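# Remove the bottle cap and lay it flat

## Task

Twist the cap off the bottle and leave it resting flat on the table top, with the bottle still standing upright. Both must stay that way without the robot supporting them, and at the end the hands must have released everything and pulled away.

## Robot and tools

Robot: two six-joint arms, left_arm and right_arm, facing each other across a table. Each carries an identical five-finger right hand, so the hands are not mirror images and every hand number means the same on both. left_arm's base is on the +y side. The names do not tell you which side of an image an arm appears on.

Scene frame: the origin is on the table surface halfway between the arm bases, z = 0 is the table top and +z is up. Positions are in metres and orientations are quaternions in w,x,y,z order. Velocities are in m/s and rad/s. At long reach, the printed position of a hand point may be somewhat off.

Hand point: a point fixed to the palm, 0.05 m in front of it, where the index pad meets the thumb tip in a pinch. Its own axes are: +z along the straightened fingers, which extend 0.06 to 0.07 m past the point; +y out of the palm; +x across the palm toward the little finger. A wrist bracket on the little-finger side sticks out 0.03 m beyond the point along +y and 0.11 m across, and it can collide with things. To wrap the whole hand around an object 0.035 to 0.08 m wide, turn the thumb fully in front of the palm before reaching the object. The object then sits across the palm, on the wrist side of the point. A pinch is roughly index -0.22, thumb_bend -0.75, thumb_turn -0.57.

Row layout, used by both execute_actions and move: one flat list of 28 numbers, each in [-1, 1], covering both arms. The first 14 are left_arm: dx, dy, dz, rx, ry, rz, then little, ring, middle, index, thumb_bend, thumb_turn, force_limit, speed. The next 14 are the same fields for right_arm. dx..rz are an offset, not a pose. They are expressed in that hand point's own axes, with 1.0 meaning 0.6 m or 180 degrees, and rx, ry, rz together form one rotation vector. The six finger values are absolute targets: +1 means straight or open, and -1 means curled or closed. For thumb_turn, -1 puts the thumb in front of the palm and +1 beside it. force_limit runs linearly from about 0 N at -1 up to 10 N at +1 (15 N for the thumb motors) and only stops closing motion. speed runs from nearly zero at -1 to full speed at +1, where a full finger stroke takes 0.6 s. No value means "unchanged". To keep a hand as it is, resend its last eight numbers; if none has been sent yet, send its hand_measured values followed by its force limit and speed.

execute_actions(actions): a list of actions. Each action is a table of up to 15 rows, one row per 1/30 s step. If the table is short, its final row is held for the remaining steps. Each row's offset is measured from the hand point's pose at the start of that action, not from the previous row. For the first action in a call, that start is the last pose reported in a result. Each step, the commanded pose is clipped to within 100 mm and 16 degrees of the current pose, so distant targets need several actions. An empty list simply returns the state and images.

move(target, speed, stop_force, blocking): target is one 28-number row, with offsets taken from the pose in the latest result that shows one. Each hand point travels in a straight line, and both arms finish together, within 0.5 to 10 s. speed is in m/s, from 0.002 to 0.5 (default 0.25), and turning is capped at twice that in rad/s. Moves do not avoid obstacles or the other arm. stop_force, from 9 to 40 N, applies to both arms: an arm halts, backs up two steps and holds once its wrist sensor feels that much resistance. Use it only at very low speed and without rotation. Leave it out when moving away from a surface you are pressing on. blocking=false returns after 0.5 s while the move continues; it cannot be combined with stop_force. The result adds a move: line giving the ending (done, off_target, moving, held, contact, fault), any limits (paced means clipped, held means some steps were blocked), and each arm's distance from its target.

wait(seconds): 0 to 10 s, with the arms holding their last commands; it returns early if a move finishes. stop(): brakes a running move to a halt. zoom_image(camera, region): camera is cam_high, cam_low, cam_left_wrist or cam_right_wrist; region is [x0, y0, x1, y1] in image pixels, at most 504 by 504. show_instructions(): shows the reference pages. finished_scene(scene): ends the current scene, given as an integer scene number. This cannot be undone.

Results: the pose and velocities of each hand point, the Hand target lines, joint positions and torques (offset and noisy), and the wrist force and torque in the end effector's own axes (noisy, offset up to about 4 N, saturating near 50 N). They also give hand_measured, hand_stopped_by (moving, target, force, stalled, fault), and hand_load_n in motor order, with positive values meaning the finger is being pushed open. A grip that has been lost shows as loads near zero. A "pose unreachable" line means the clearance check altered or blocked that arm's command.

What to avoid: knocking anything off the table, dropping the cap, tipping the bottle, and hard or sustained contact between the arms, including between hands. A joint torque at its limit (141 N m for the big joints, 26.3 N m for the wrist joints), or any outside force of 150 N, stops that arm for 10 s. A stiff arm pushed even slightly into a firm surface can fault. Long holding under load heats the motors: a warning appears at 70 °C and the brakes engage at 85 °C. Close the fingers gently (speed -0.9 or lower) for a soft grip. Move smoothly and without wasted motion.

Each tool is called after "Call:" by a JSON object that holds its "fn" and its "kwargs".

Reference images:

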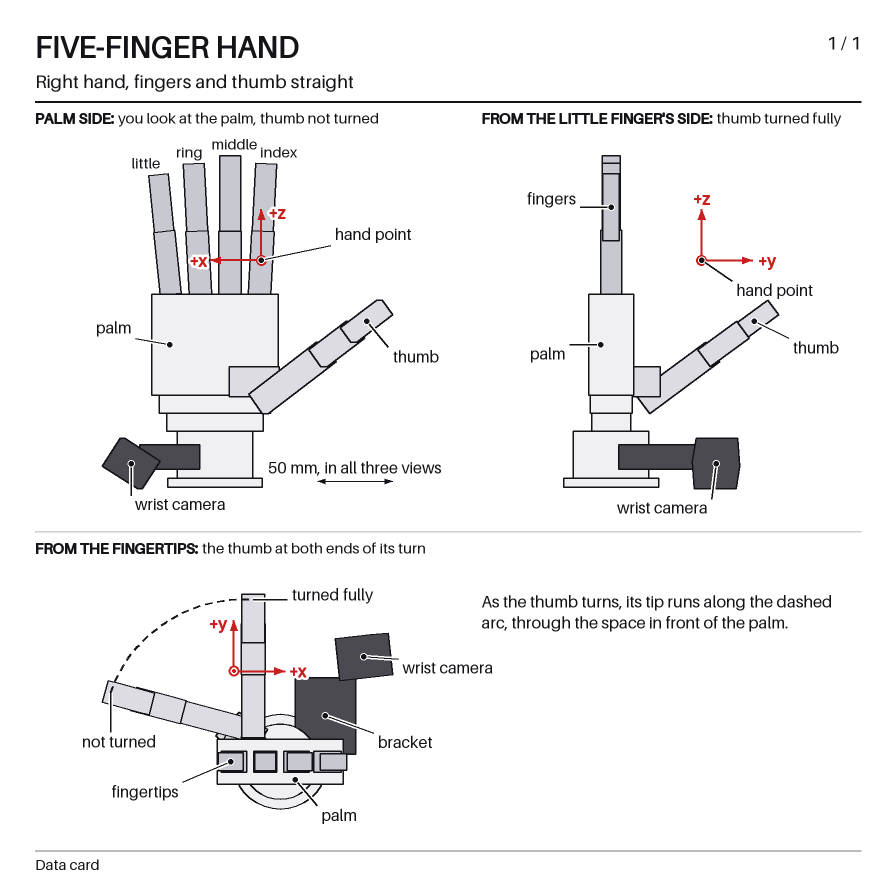

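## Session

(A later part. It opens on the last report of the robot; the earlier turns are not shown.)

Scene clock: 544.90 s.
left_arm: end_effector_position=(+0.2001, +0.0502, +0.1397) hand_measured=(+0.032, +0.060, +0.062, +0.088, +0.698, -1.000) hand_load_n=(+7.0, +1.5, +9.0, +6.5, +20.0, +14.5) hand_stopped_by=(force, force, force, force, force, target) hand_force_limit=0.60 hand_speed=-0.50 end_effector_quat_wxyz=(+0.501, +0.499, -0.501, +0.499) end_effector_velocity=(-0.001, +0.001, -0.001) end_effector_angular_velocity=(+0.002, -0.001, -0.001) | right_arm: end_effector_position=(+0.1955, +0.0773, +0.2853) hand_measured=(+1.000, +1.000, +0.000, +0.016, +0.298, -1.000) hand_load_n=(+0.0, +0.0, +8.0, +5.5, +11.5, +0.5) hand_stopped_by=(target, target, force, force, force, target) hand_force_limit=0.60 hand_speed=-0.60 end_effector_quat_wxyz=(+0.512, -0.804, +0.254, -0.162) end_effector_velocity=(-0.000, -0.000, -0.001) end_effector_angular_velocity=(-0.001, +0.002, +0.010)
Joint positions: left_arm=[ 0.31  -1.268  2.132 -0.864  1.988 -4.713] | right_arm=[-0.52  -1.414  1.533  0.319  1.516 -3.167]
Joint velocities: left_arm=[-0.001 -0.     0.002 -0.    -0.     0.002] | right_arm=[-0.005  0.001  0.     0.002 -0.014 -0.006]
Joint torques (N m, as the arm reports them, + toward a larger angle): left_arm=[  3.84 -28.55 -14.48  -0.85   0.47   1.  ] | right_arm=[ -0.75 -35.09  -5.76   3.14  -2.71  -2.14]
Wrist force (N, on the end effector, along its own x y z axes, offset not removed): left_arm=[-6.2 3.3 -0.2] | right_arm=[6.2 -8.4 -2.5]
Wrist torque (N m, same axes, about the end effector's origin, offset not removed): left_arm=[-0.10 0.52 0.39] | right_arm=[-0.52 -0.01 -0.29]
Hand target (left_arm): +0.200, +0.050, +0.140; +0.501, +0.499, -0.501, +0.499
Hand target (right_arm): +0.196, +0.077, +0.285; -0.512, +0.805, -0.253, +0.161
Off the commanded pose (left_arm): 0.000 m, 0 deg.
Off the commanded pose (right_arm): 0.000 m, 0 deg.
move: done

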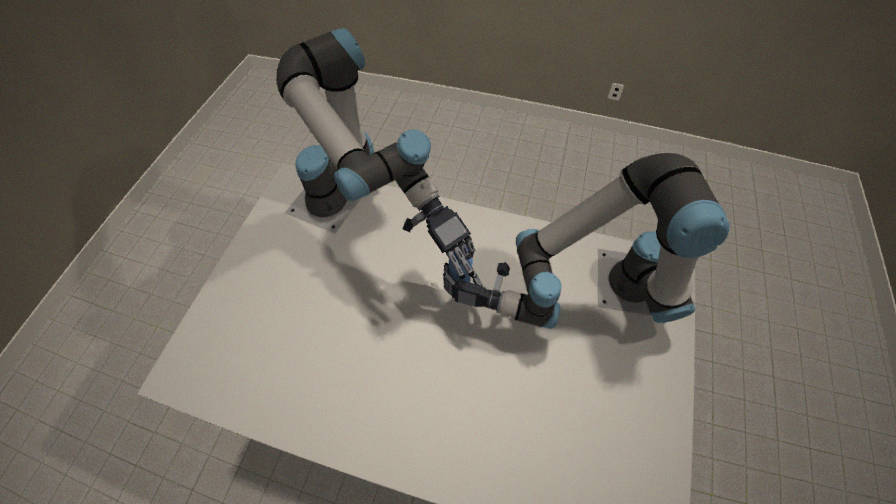

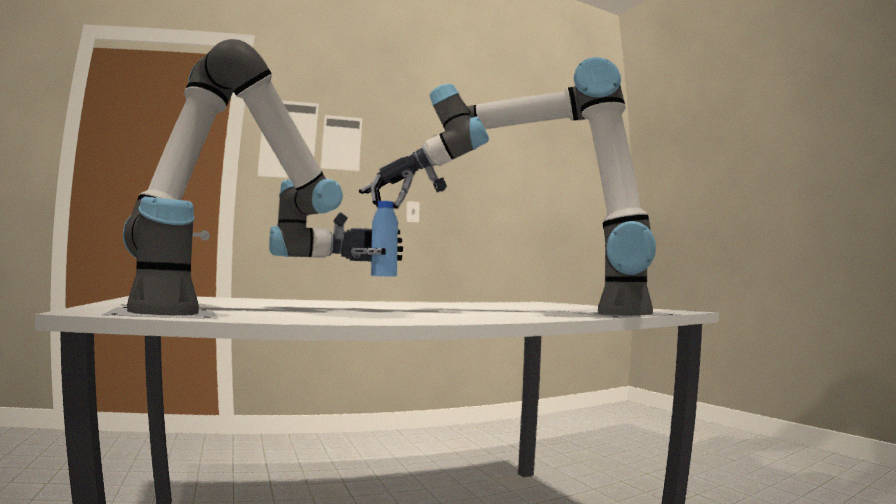

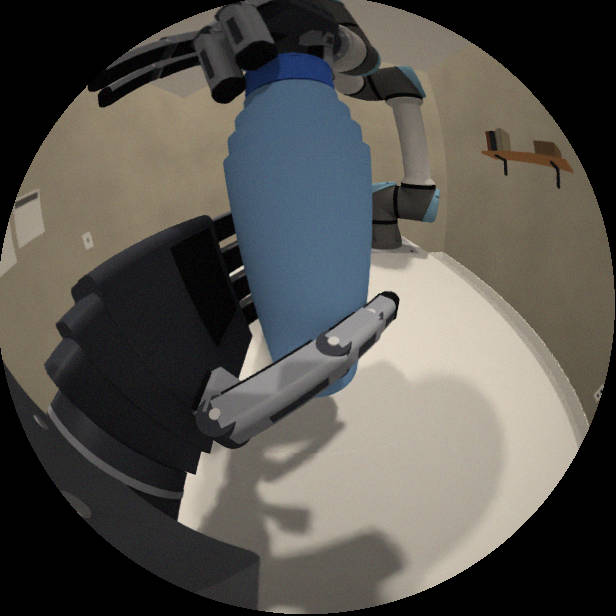

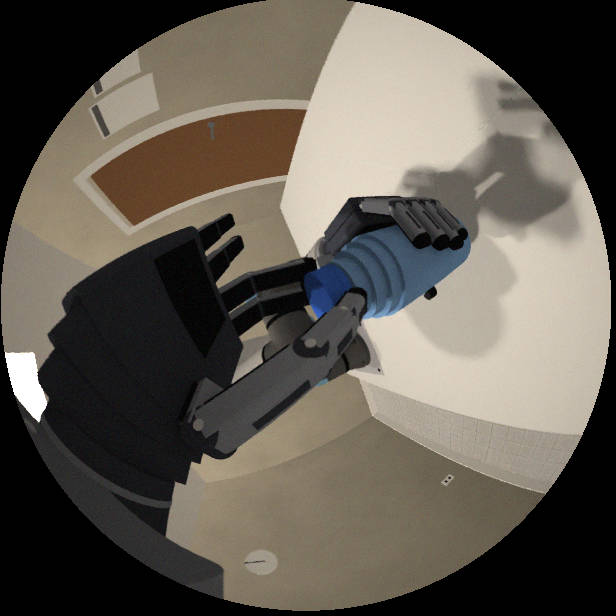

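Call:
{"fn": "move", "kwargs": {"target": [0, 0, 0, 0, 0, 0, -1, -1, -0.95, -1, -1, -1, 0.6, -0.5, -0.002, -0.0009, 0.0003, 0, -0.2266, -0.1057, 1, 1, -0.5, -0.5, -1, -1, 0.6, -0.6], "speed": 0.2}}

Call:
{"fn": "zoom_image", "kwargs": {"camera": "cam_low", "region": [330, 130, 450, 250]}}

Call:
{"fn": "zoom_image", "kwargs": {"camera": "cam_left_wrist", "region": [130, 0, 430, 200]}}

Scene clock: 586.00 s.
left_arm: end_effector_position=(+0.2001, +0.0502, +0.1396) hand_measured=(+0.030, +0.060, +0.062, +0.088, +0.698, -0.998) hand_load_n=(+0.0, +0.0, +7.0, +9.0, +19.0, +17.0) hand_stopped_by=(force, force, force, force, force, target) hand_force_limit=0.60 hand_speed=-0.50 end_effector_quat_wxyz=(+0.501, +0.499, -0.501, +0.499) end_effector_velocity=(+0.000, +0.001, -0.000) end_effector_angular_velocity=(+0.001, +0.001, +0.001) | right_arm: end_effector_position=(+0.1949, +0.0781, +0.2856) hand_measured=(+1.000, +1.000, +0.000, +0.016, +0.298, -1.000) hand_load_n=(+0.0, +0.0, +7.5, +6.0, +14.5, +2.5) hand_stopped_by=(target, target, force, force, force, target) hand_force_limit=0.60 hand_speed=-0.60 end_effector_quat_wxyz=(-0.536, +0.840, +0.073, -0.046) end_effector_velocity=(-0.000, +0.000, -0.000) end_effector_angular_velocity=(-0.005, +0.001, +0.014)
Joint positions: left_arm=[ 0.31  -1.268  2.132 -0.864  1.988 -4.713] | right_arm=[-0.777 -1.172  1.271  0.7    0.63  -3.835]
Joint velocities: left_arm=[ 0.001 -0.     0.001 -0.     0.    -0.   ] | right_arm=[-0.     0.012 -0.015  0.025 -0.008 -0.022]
Joint torques (N m, as the arm reports them, + toward a larger angle): left_arm=[  3.35 -28.69 -19.78  -2.02   0.44   1.22] | right_arm=[ -0.63 -19.12 -28.2    3.19  -2.36  -2.39]
Wrist force (N, on the end effector, along its own x y z axes, offset not removed): left_arm=[-13.9 1.8 -7.9] | right_arm=[2.7 -11.2 -15.7]
Wrist torque (N m, same axes, about the end effector's origin, offset not removed): left_arm=[-0.18 1.35 0.51] | right_arm=[-0.94 0.47 -0.21]
Hand target (left_arm): +0.200, +0.050, +0.140; +0.501, +0.499, -0.501, +0.499
Hand target (right_arm): +0.195, +0.078, +0.286; -0.535, +0.840, +0.073, -0.047
Off the commanded pose (left_arm): 0.000 m, 0 deg.
Off the commanded pose (right_arm): 0.000 m, 0 deg.
move: done

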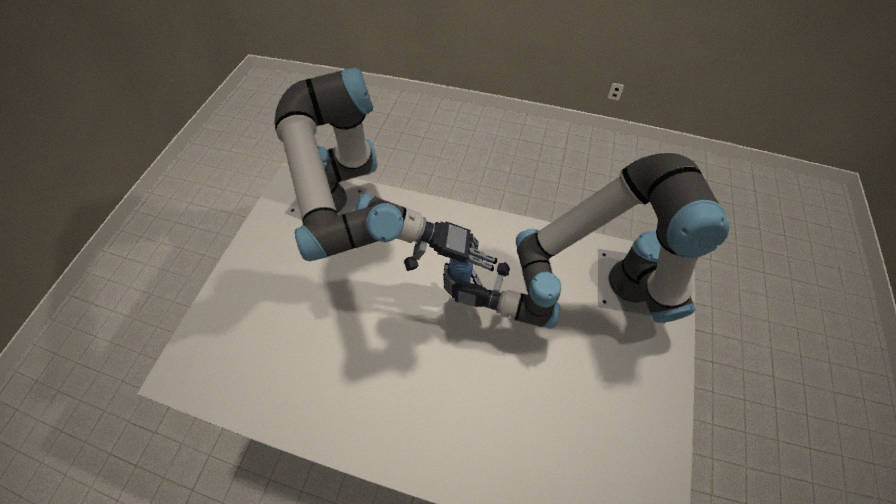

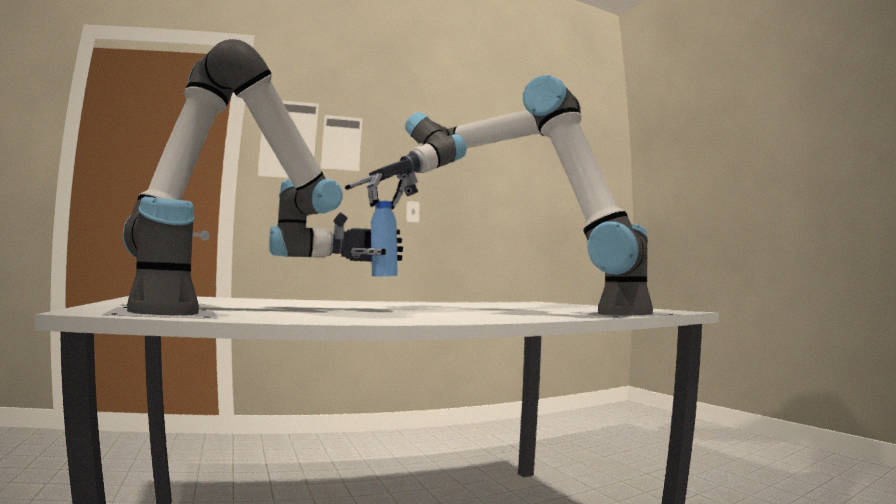

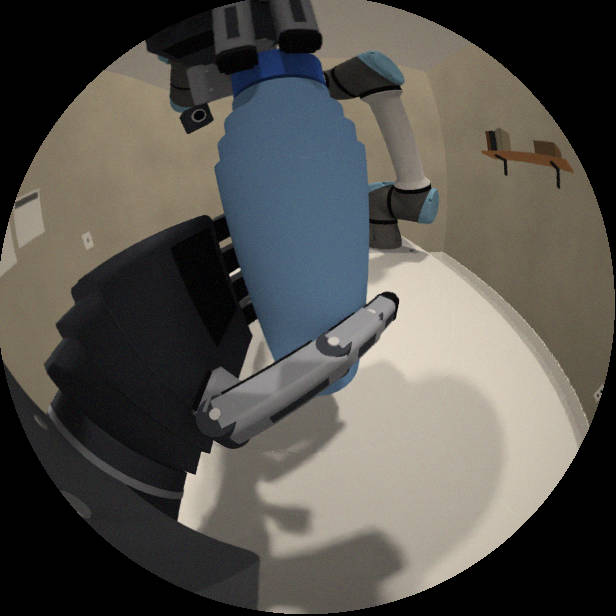

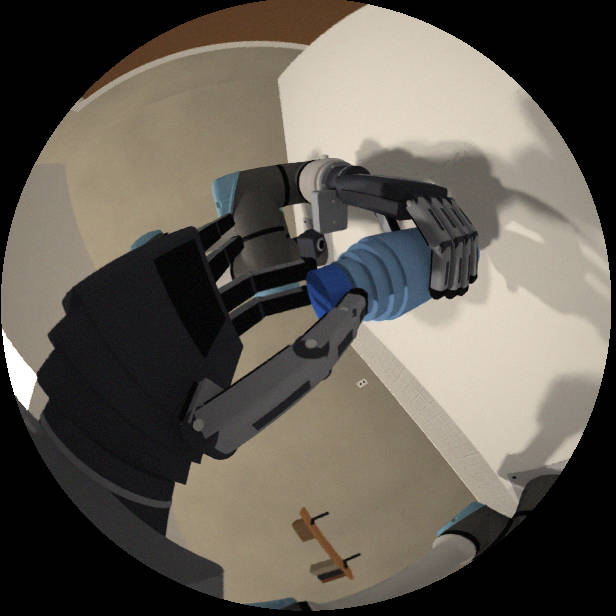

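Region (330, 130, 450, 250) of cam_low's 896x504 image, scaled by 4.200, with more detail than that image has.

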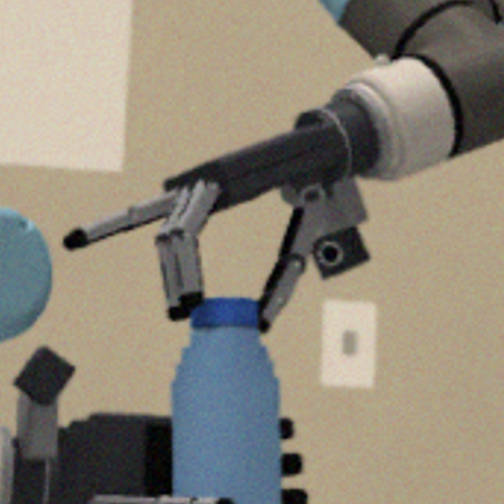

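Region (130, 0, 430, 200) of cam_left_wrist's 616x616 image, scaled by 1.680, with more detail than that image has.

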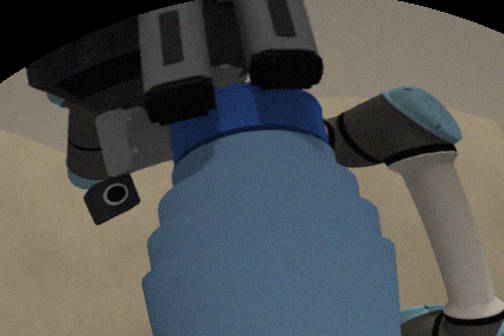

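Call:
{"fn": "execute_actions", "kwargs": {"actions": [[[0, 0, 0, 0, 0, 0, -1, -1, -0.95, -1, -1, -1, 0.6, -0.5, 0, 0, 0, 0, 0, 0, -0.8, -0.8, 0.5, 0.5, 0.65, -1, 0.6, 0.2]]]}}

Call:
{"fn": "zoom_image", "kwargs": {"camera": "cam_low", "region": [330, 130, 450, 250]}}

Call:
{"fn": "zoom_image", "kwargs": {"camera": "cam_left_wrist", "region": [130, 0, 430, 200]}}

Scene clock: 606.60 s.
left_arm: end_effector_position=(+0.2002, +0.0502, +0.1397) hand_measured=(+0.030, +0.060, +0.062, +0.088, +0.698, -1.000) hand_load_n=(+4.5, +1.0, +9.5, +7.0, +17.5, +5.0) hand_stopped_by=(force, force, force, force, force, target) hand_force_limit=0.60 hand_speed=-0.50 end_effector_quat_wxyz=(+0.501, +0.499, -0.501, +0.499) end_effector_velocity=(+0.001, +0.000, -0.000) end_effector_angular_velocity=(-0.000, -0.001, +0.001) | right_arm: end_effector_position=(+0.1949, +0.0781, +0.2856) hand_measured=(+0.206, +0.206, +0.500, +0.500, +0.650, -1.000) hand_load_n=(+0.0, -0.5, +0.0, +0.0, +0.0, +0.0) hand_stopped_by=(moving, moving, target, target, target, target) hand_force_limit=0.60 hand_speed=0.20 end_effector_quat_wxyz=(-0.536, +0.840, +0.073, -0.046) end_effector_velocity=(-0.000, -0.000, +0.000) end_effector_angular_velocity=(+0.001, -0.001, +0.001)
Joint positions: left_arm=[ 0.31  -1.268  2.132 -0.865  1.988 -4.713] | right_arm=[-0.777 -1.172  1.271  0.7    0.63  -3.835]
Joint velocities: left_arm=[ 0.001  0.     0.    -0.     0.     0.001] | right_arm=[-0.    -0.001  0.    -0.    -0.001 -0.001]
Joint torques (N m, as the arm reports them, + toward a larger angle): left_arm=[  4.14 -28.37 -12.26  -1.     0.5    0.51] | right_arm=[  4.01 -48.21  -5.6   -1.65   0.71   2.14]
Wrist force (N, on the end effector, along its own x y z axes, offset not removed): left_arm=[-0.3 -1.6 -1.8] | right_arm=[-0.4 -4.0 -4.1]
Wrist torque (N m, same axes, about the end effector's origin, offset not removed): left_arm=[-0.20 0.03 0.07] | right_arm=[-0.40 0.32 -0.25]
Hand target (left_arm): +0.200, +0.050, +0.140; +0.501, +0.499, -0.501, +0.499
Hand target (right_arm): +0.195, +0.078, +0.286; -0.536, +0.840, +0.073, -0.046
Off the commanded pose (left_arm): 0.000 m, 0 deg.
Off the commanded pose (right_arm): 0.000 m, 0 deg.

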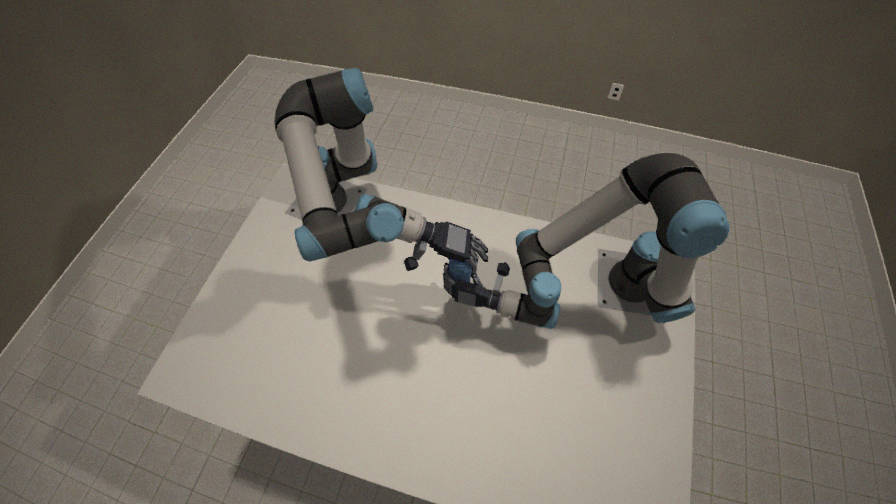

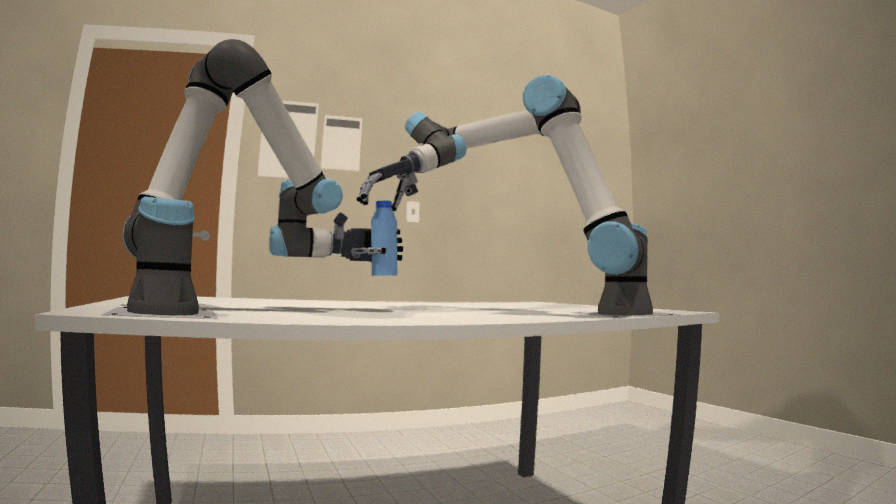

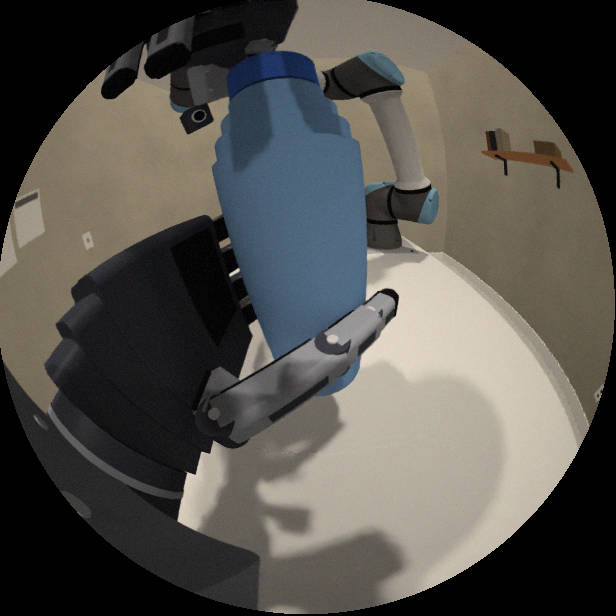

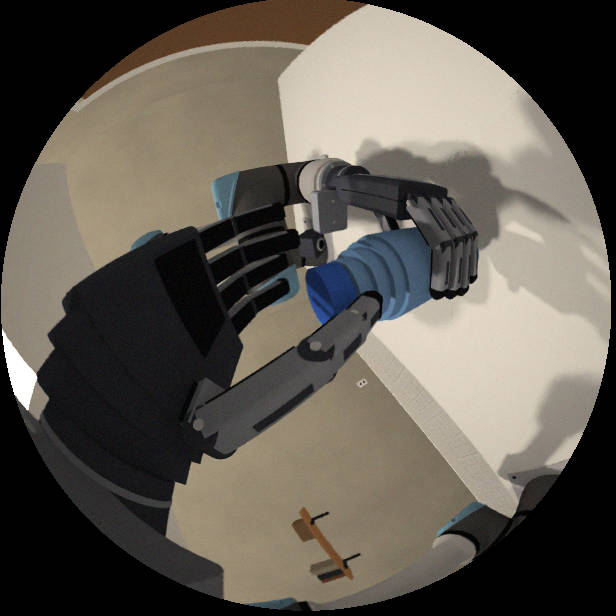

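Region (330, 130, 450, 250) of cam_low's 896x504 image, scaled by 4.200, with more detail than that image has.

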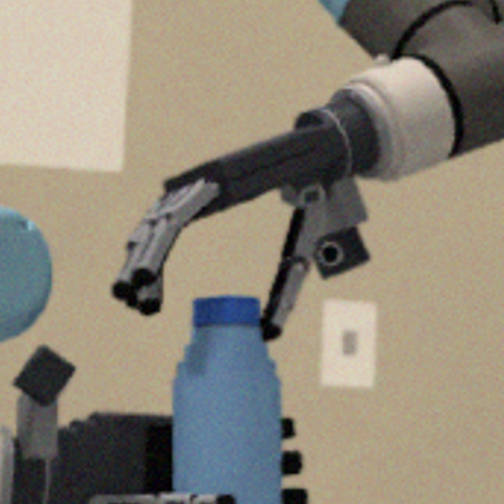

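Region (130, 0, 430, 200) of cam_left_wrist's 616x616 image, scaled by 1.680, with more detail than that image has.

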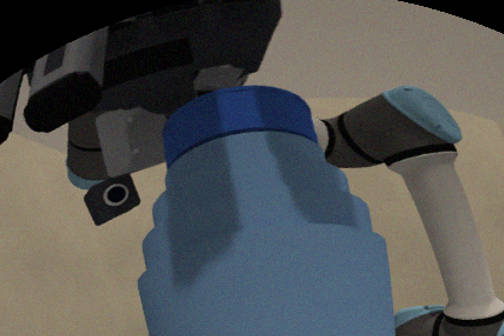

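Call:
{"fn": "execute_actions", "kwargs": {"actions": []}}

Scene clock: 635.00 s.
left_arm: end_effector_position=(+0.2001, +0.0502, +0.1396) hand_measured=(+0.030, +0.060, +0.062, +0.088, +0.698, -1.000) hand_load_n=(+4.5, +1.0, +9.5, +7.0, +17.5, +5.0) hand_stopped_by=(force, force, force, force, force, target) hand_force_limit=0.60 hand_speed=-0.50 end_effector_quat_wxyz=(+0.501, +0.499, -0.501, +0.499) end_effector_velocity=(+0.000, -0.001, +0.000) end_effector_angular_velocity=(-0.001, -0.001, -0.000) | right_arm: end_effector_position=(+0.1949, +0.0781, +0.2856) hand_measured=(-0.800, -0.800, +0.500, +0.500, +0.650, -1.000) hand_load_n=(+0.0, +0.0, +0.0, +0.0, +0.0, +0.0) hand_stopped_by=(target, target, target, target, target, target) hand_force_limit=0.60 hand_speed=0.20 end_effector_quat_wxyz=(-0.536, +0.840, +0.073, -0.046) end_effector_velocity=(-0.000, +0.000, +0.000) end_effector_angular_velocity=(+0.000, +0.000, +0.000)
Joint positions: left_arm=[ 0.31  -1.268  2.132 -0.864  1.988 -4.713] | right_arm=[-0.777 -1.172  1.271  0.7    0.63  -3.835]
Joint velocities: left_arm=[-0.     0.    -0.002  0.     0.     0.001] | right_arm=[ 0. -0. -0.  0. -0. -0.]
Joint torques (N m, as the arm reports them, + toward a larger angle): left_arm=[  4.12 -28.51  -9.14   0.62   0.45   0.54] | right_arm=[  8.11 -46.66  -7.75  -1.59   0.7    2.26]
Wrist force (N, on the end effector, along its own x y z axes, offset not removed): left_arm=[-2.2 1.3 0.4] | right_arm=[0.7 -3.2 -0.6]
Wrist torque (N m, same axes, about the end effector's origin, offset not removed): left_arm=[0.32 0.24 -0.08] | right_arm=[-0.43 0.03 -0.20]
Hand target (left_arm): +0.200, +0.050, +0.140; +0.501, +0.499, -0.501, +0.499
Hand target (right_arm): +0.195, +0.078, +0.286; -0.536, +0.840, +0.073, -0.046
Off the commanded pose (left_arm): 0.000 m, 0 deg.
Off the commanded pose (right_arm): 0.000 m, 0 deg.

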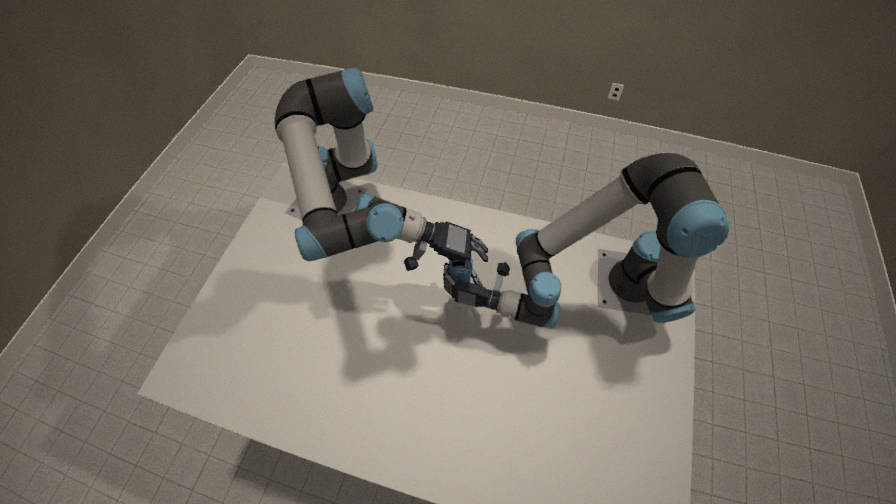

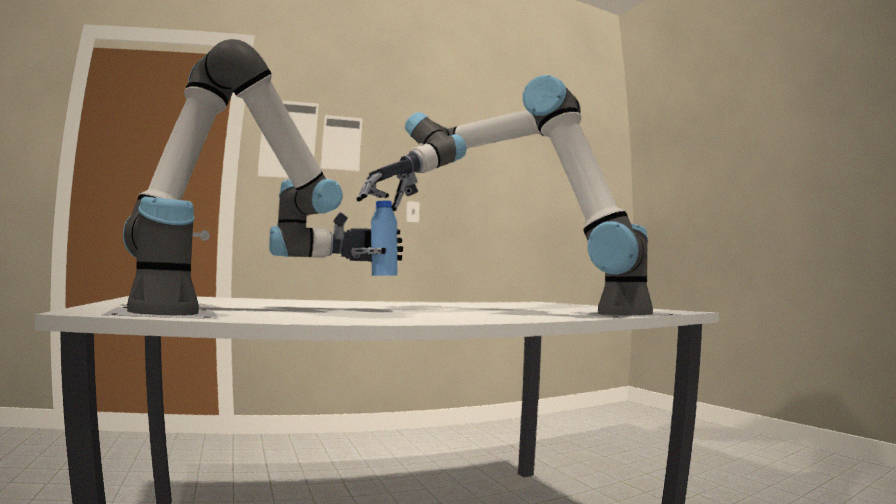

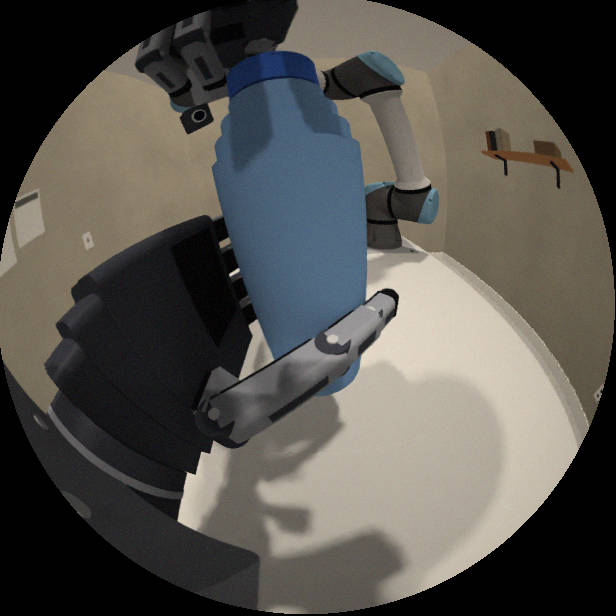

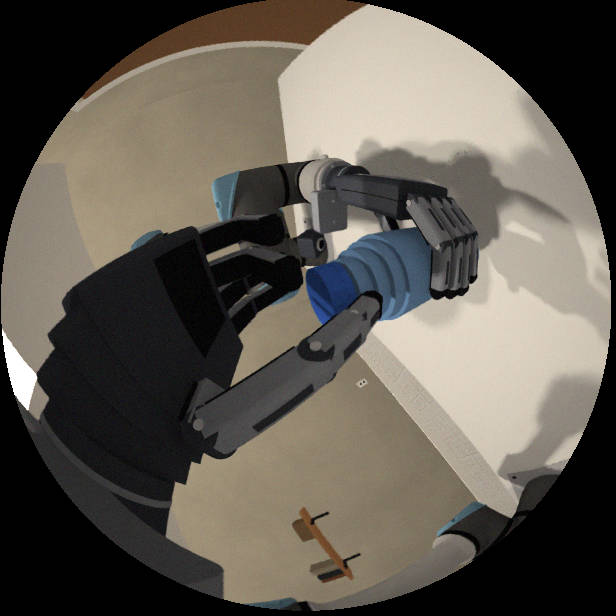

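Call:
{"fn": "zoom_image", "kwargs": {"camera": "cam_left_wrist", "region": [130, 0, 430, 200]}}

Call:
{"fn": "zoom_image", "kwargs": {"camera": "cam_low", "region": [330, 130, 450, 250]}}

Call:
{"fn": "zoom_image", "kwargs": {"camera": "cam_right_wrist", "region": [200, 180, 500, 400]}}

Region (130, 0, 430, 200) of cam_left_wrist's 616x616 image, scaled by 1.680, with more detail than that image has.

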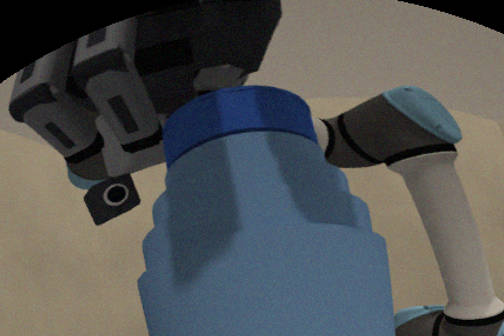

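Region (330, 130, 450, 250) of cam_low's 896x504 image, scaled by 4.200, with more detail than that image has.

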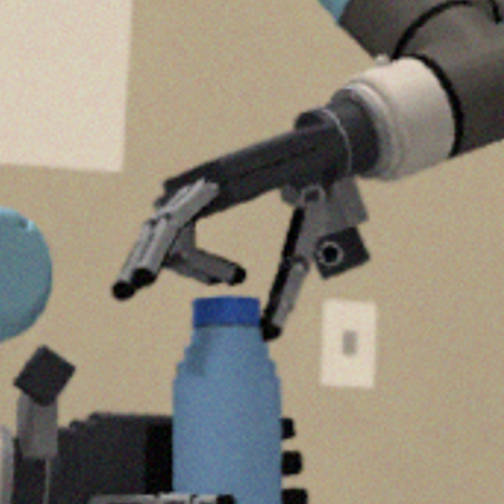

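Region (200, 180, 500, 400) of cam_right_wrist's 616x616 image, scaled by 1.680, with more detail than that image has; it fills the top 370 rows of this view, and the rest is white.

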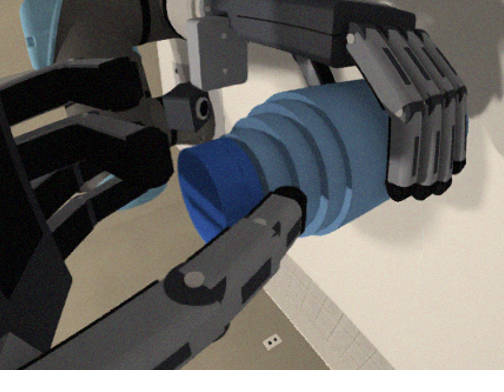

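Call:
{"fn": "move", "kwargs": {"target": [0,0,0,0,0,0,-0.98,-0.98,-0.97,-0.98,-0.98,-1,1.0,-0.5, 0,-0.0423,-0.0197,0,0,0,-0.8,-0.8,0.5,0.5,0.65,-1,0.6,0.2], "speed": 0.1}}

Call:
{"fn": "move", "kwargs": {"target": [0,0,0,0,0,0,-0.98,-0.98,-0.97,-0.98,-0.98,-1,1.0,-0.5, 0.0311,0.0046,-0.0099,-0.0373,0.5297,0.3058,-0.8,-0.8,0.5,0.5,0.65,-1,0.6,0.2], "speed": 0.4}}

Scene clock: 755.87 s.
left_arm: end_effector_position=(+0.2001, +0.0502, +0.1396) hand_measured=(-0.018, +0.012, +0.046, +0.068, +0.700, -1.000) hand_load_n=(+10.5, +10.5, +6.0, +10.0, +27.0, +13.5) hand_stopped_by=(force, force, force, force, force, target) hand_force_limit=1.00 hand_speed=-0.50 end_effector_quat_wxyz=(+0.501, +0.499, -0.501, +0.499) end_effector_velocity=(+0.000, -0.001, +0.001) end_effector_angular_velocity=(-0.001, -0.000, +0.000) | right_arm: end_effector_position=(+0.1949, +0.0781, +0.3134) hand_measured=(-0.800, -0.800, +0.500, +0.500, +0.650, -1.000) hand_load_n=(+0.0, +0.0, +0.0, +0.0, +0.0, +0.0) hand_stopped_by=(target, target, target, target, target, target) hand_force_limit=0.60 hand_speed=0.20 end_effector_quat_wxyz=(-0.536, +0.840, +0.073, -0.046) end_effector_velocity=(+0.001, +0.000, +0.001) end_effector_angular_velocity=(-0.002, -0.001, +0.000)
Joint positions: left_arm=[ 0.31  -1.268  2.132 -0.864  1.988 -4.713] | right_arm=[-0.777 -1.176  1.206  0.769  0.63  -3.835]
Joint velocities: left_arm=[ 0.     0.    -0.001  0.     0.    -0.   ] | right_arm=[ 0.     0.002 -0.006  0.007  0.001 -0.003]
Joint torques (N m, as the arm reports them, + toward a larger angle): left_arm=[  3.89 -28.46  -8.43   0.42   0.55   0.38] | right_arm=[  7.79 -25.77 -33.86   3.78   0.48  -2.38]
Wrist force (N, on the end effector, along its own x y z axes, offset not removed): left_arm=[0.3 -1.5 -4.0] | right_arm=[0.0 -3.6 -2.7]
Wrist torque (N m, same axes, about the end effector's origin, offset not removed): left_arm=[-0.01 0.00 0.20] | right_arm=[-0.28 0.28 -0.21]
Hand target (left_arm): +0.200, +0.050, +0.140; +0.501, +0.499, -0.501, +0.499
Hand target (right_arm): +0.195, +0.078, +0.314; -0.536, +0.840, +0.073, -0.046
Off the commanded pose (left_arm): 0.000 m, 0 deg.
Off the commanded pose (right_arm): 0.000 m, 0 deg.
move: done

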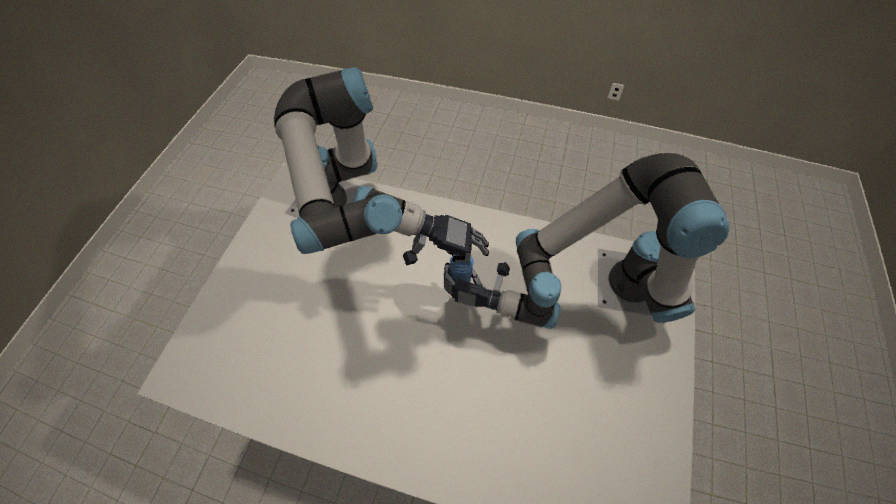

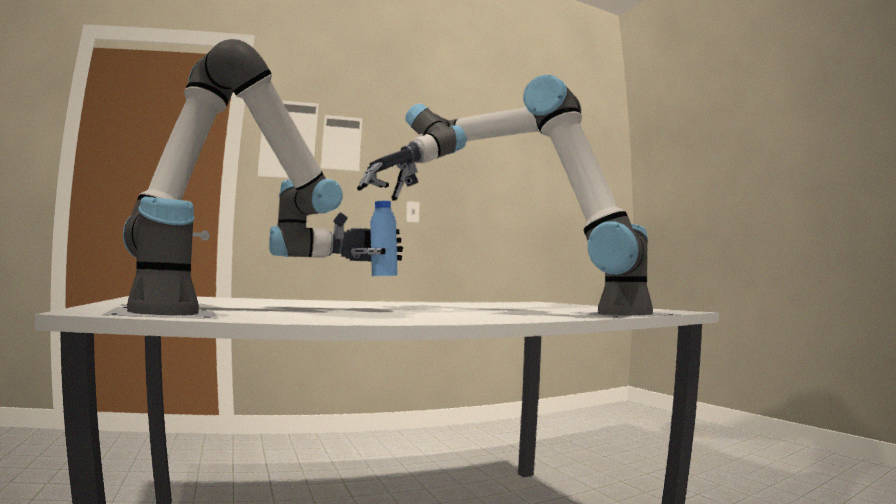

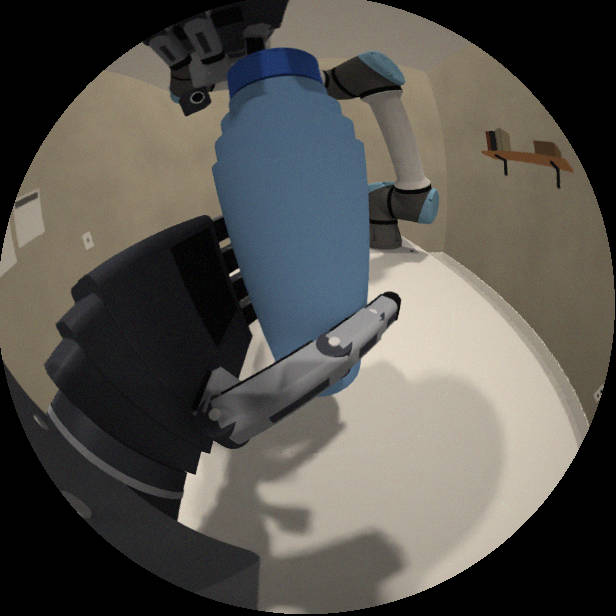

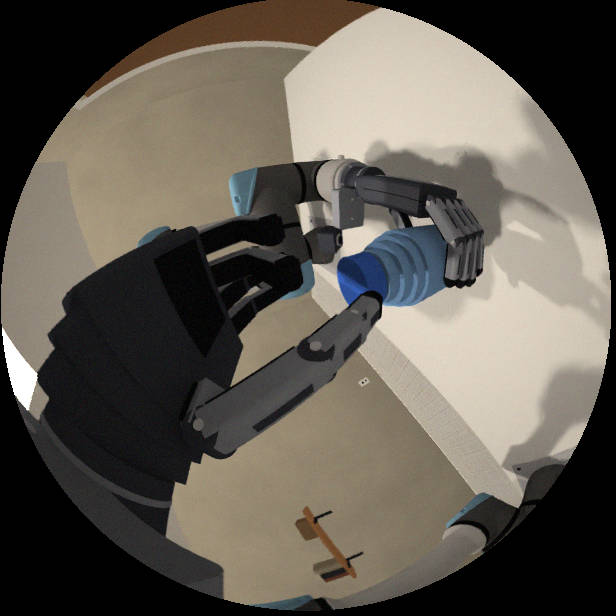

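Scene clock: 759.03 s.
left_arm: end_effector_position=(+0.2001, +0.0502, +0.1396) hand_measured=(-0.018, +0.012, +0.046, +0.068, +0.700, -1.000) hand_load_n=(+10.5, +10.5, +6.0, +10.0, +27.0, +13.5) hand_stopped_by=(force, force, force, force, force, target) hand_force_limit=1.00 hand_speed=-0.50 end_effector_quat_wxyz=(+0.501, +0.499, -0.501, +0.499) end_effector_velocity=(-0.000, +0.000, -0.000) end_effector_angular_velocity=(+0.001, +0.000, +0.000) | right_arm: end_effector_position=(+0.2141, +0.0750, +0.3130) hand_measured=(-0.800, -0.800, +0.500, +0.500, +0.650, -1.000) hand_load_n=(+0.0, +0.0, +0.0, +0.0, +0.0, +0.0) hand_stopped_by=(target, target, target, target, target, target) hand_force_limit=0.60 hand_speed=0.20 end_effector_quat_wxyz=(+0.297, -0.570, +0.680, -0.353) end_effector_velocity=(-0.000, +0.000, -0.000) end_effector_angular_velocity=(-0.005, +0.006, -0.012)
Joint positions: left_arm=[ 0.31  -1.268  2.132 -0.864  1.988 -4.713] | right_arm=[-0.226 -0.835  0.693  1.434  2.501 -1.912]
Joint velocities: left_arm=[ 0.     0.     0.001  0.    -0.     0.   ] | right_arm=[ 0.     0.014 -0.021  0.03   0.     0.021]
Joint torques (N m, as the arm reports them, + toward a larger angle): left_arm=[  4.32 -28.23  -9.19   0.54   0.48   0.41] | right_arm=[  6.73 -34.45 -31.38   4.66   0.5    2.05]
Wrist force (N, on the end effector, along its own x y z axes, offset not removed): left_arm=[-3.1 -2.3 1.2] | right_arm=[0.7 -3.8 -1.5]
Wrist torque (N m, same axes, about the end effector's origin, offset not removed): left_arm=[-0.63 0.39 -0.06] | right_arm=[-0.42 0.11 -0.14]
Hand target (left_arm): +0.200, +0.050, +0.140; +0.501, +0.499, -0.501, +0.499
Hand target (right_arm): +0.214, +0.075, +0.313; +0.296, -0.569, +0.681, -0.353
Off the commanded pose (left_arm): 0.000 m, 0 deg.
Off the commanded pose (right_arm): 0.001 m, 0 deg.
move: done

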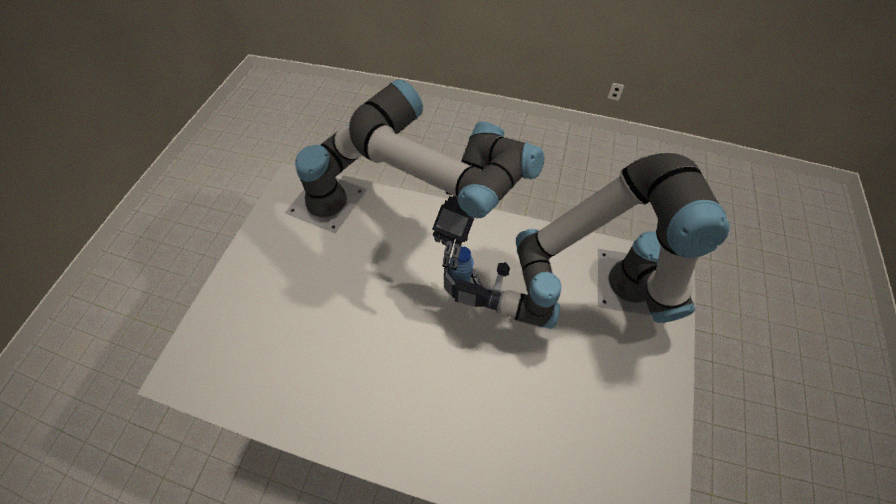

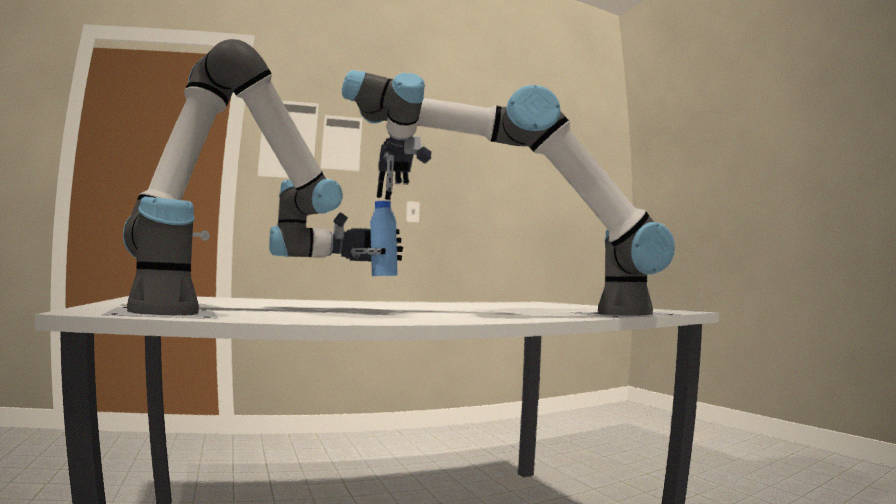

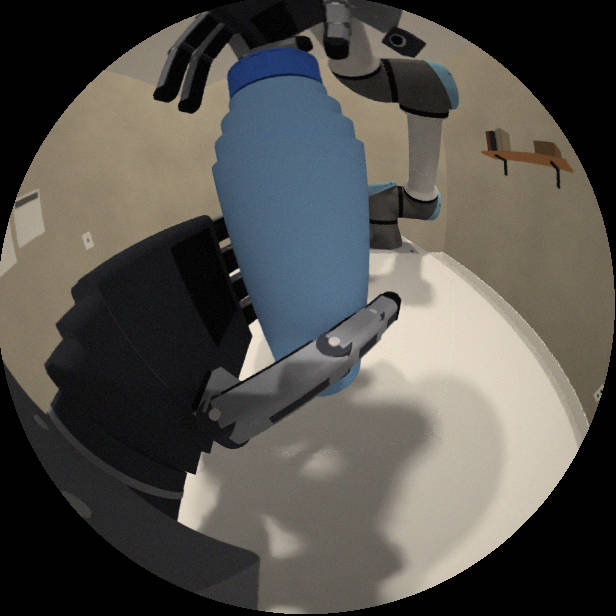

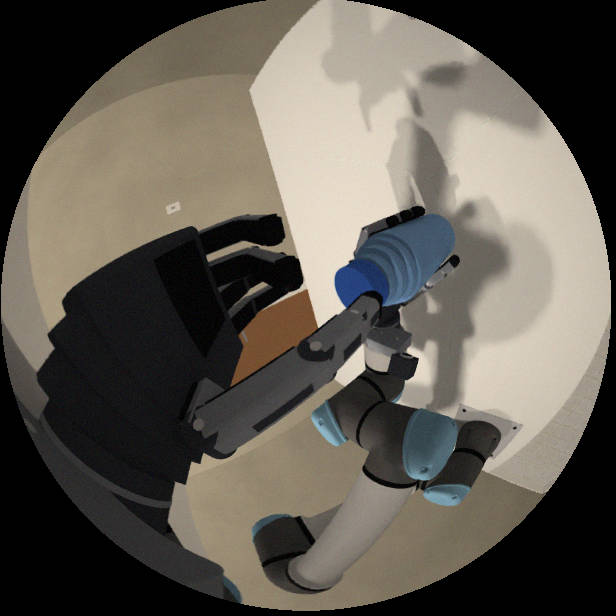

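Call:
{"fn": "zoom_image", "kwargs": {"camera": "cam_low", "region": [330, 130, 450, 250]}}

Call:
{"fn": "zoom_image", "kwargs": {"camera": "cam_left_wrist", "region": [130, 0, 430, 200]}}

Region (330, 130, 450, 250) of cam_low's 896x504 image, scaled by 4.200, with more detail than that image has.

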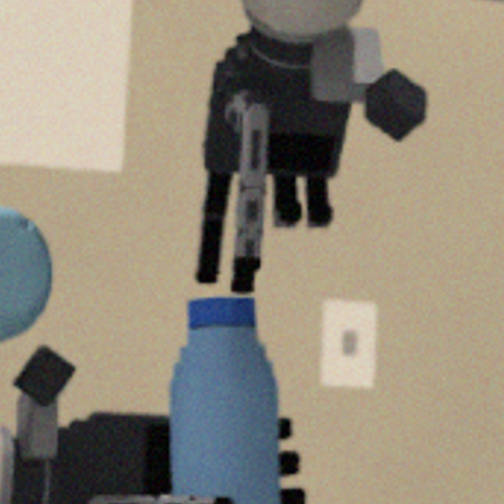

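Region (130, 0, 430, 200) of cam_left_wrist's 616x616 image, scaled by 1.680, with more detail than that image has.

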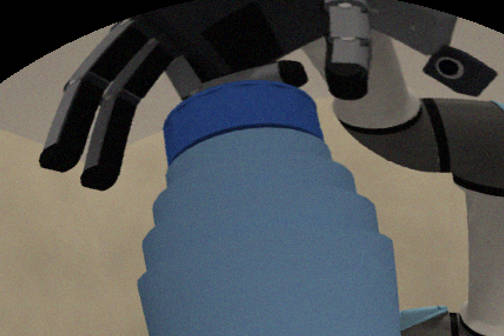

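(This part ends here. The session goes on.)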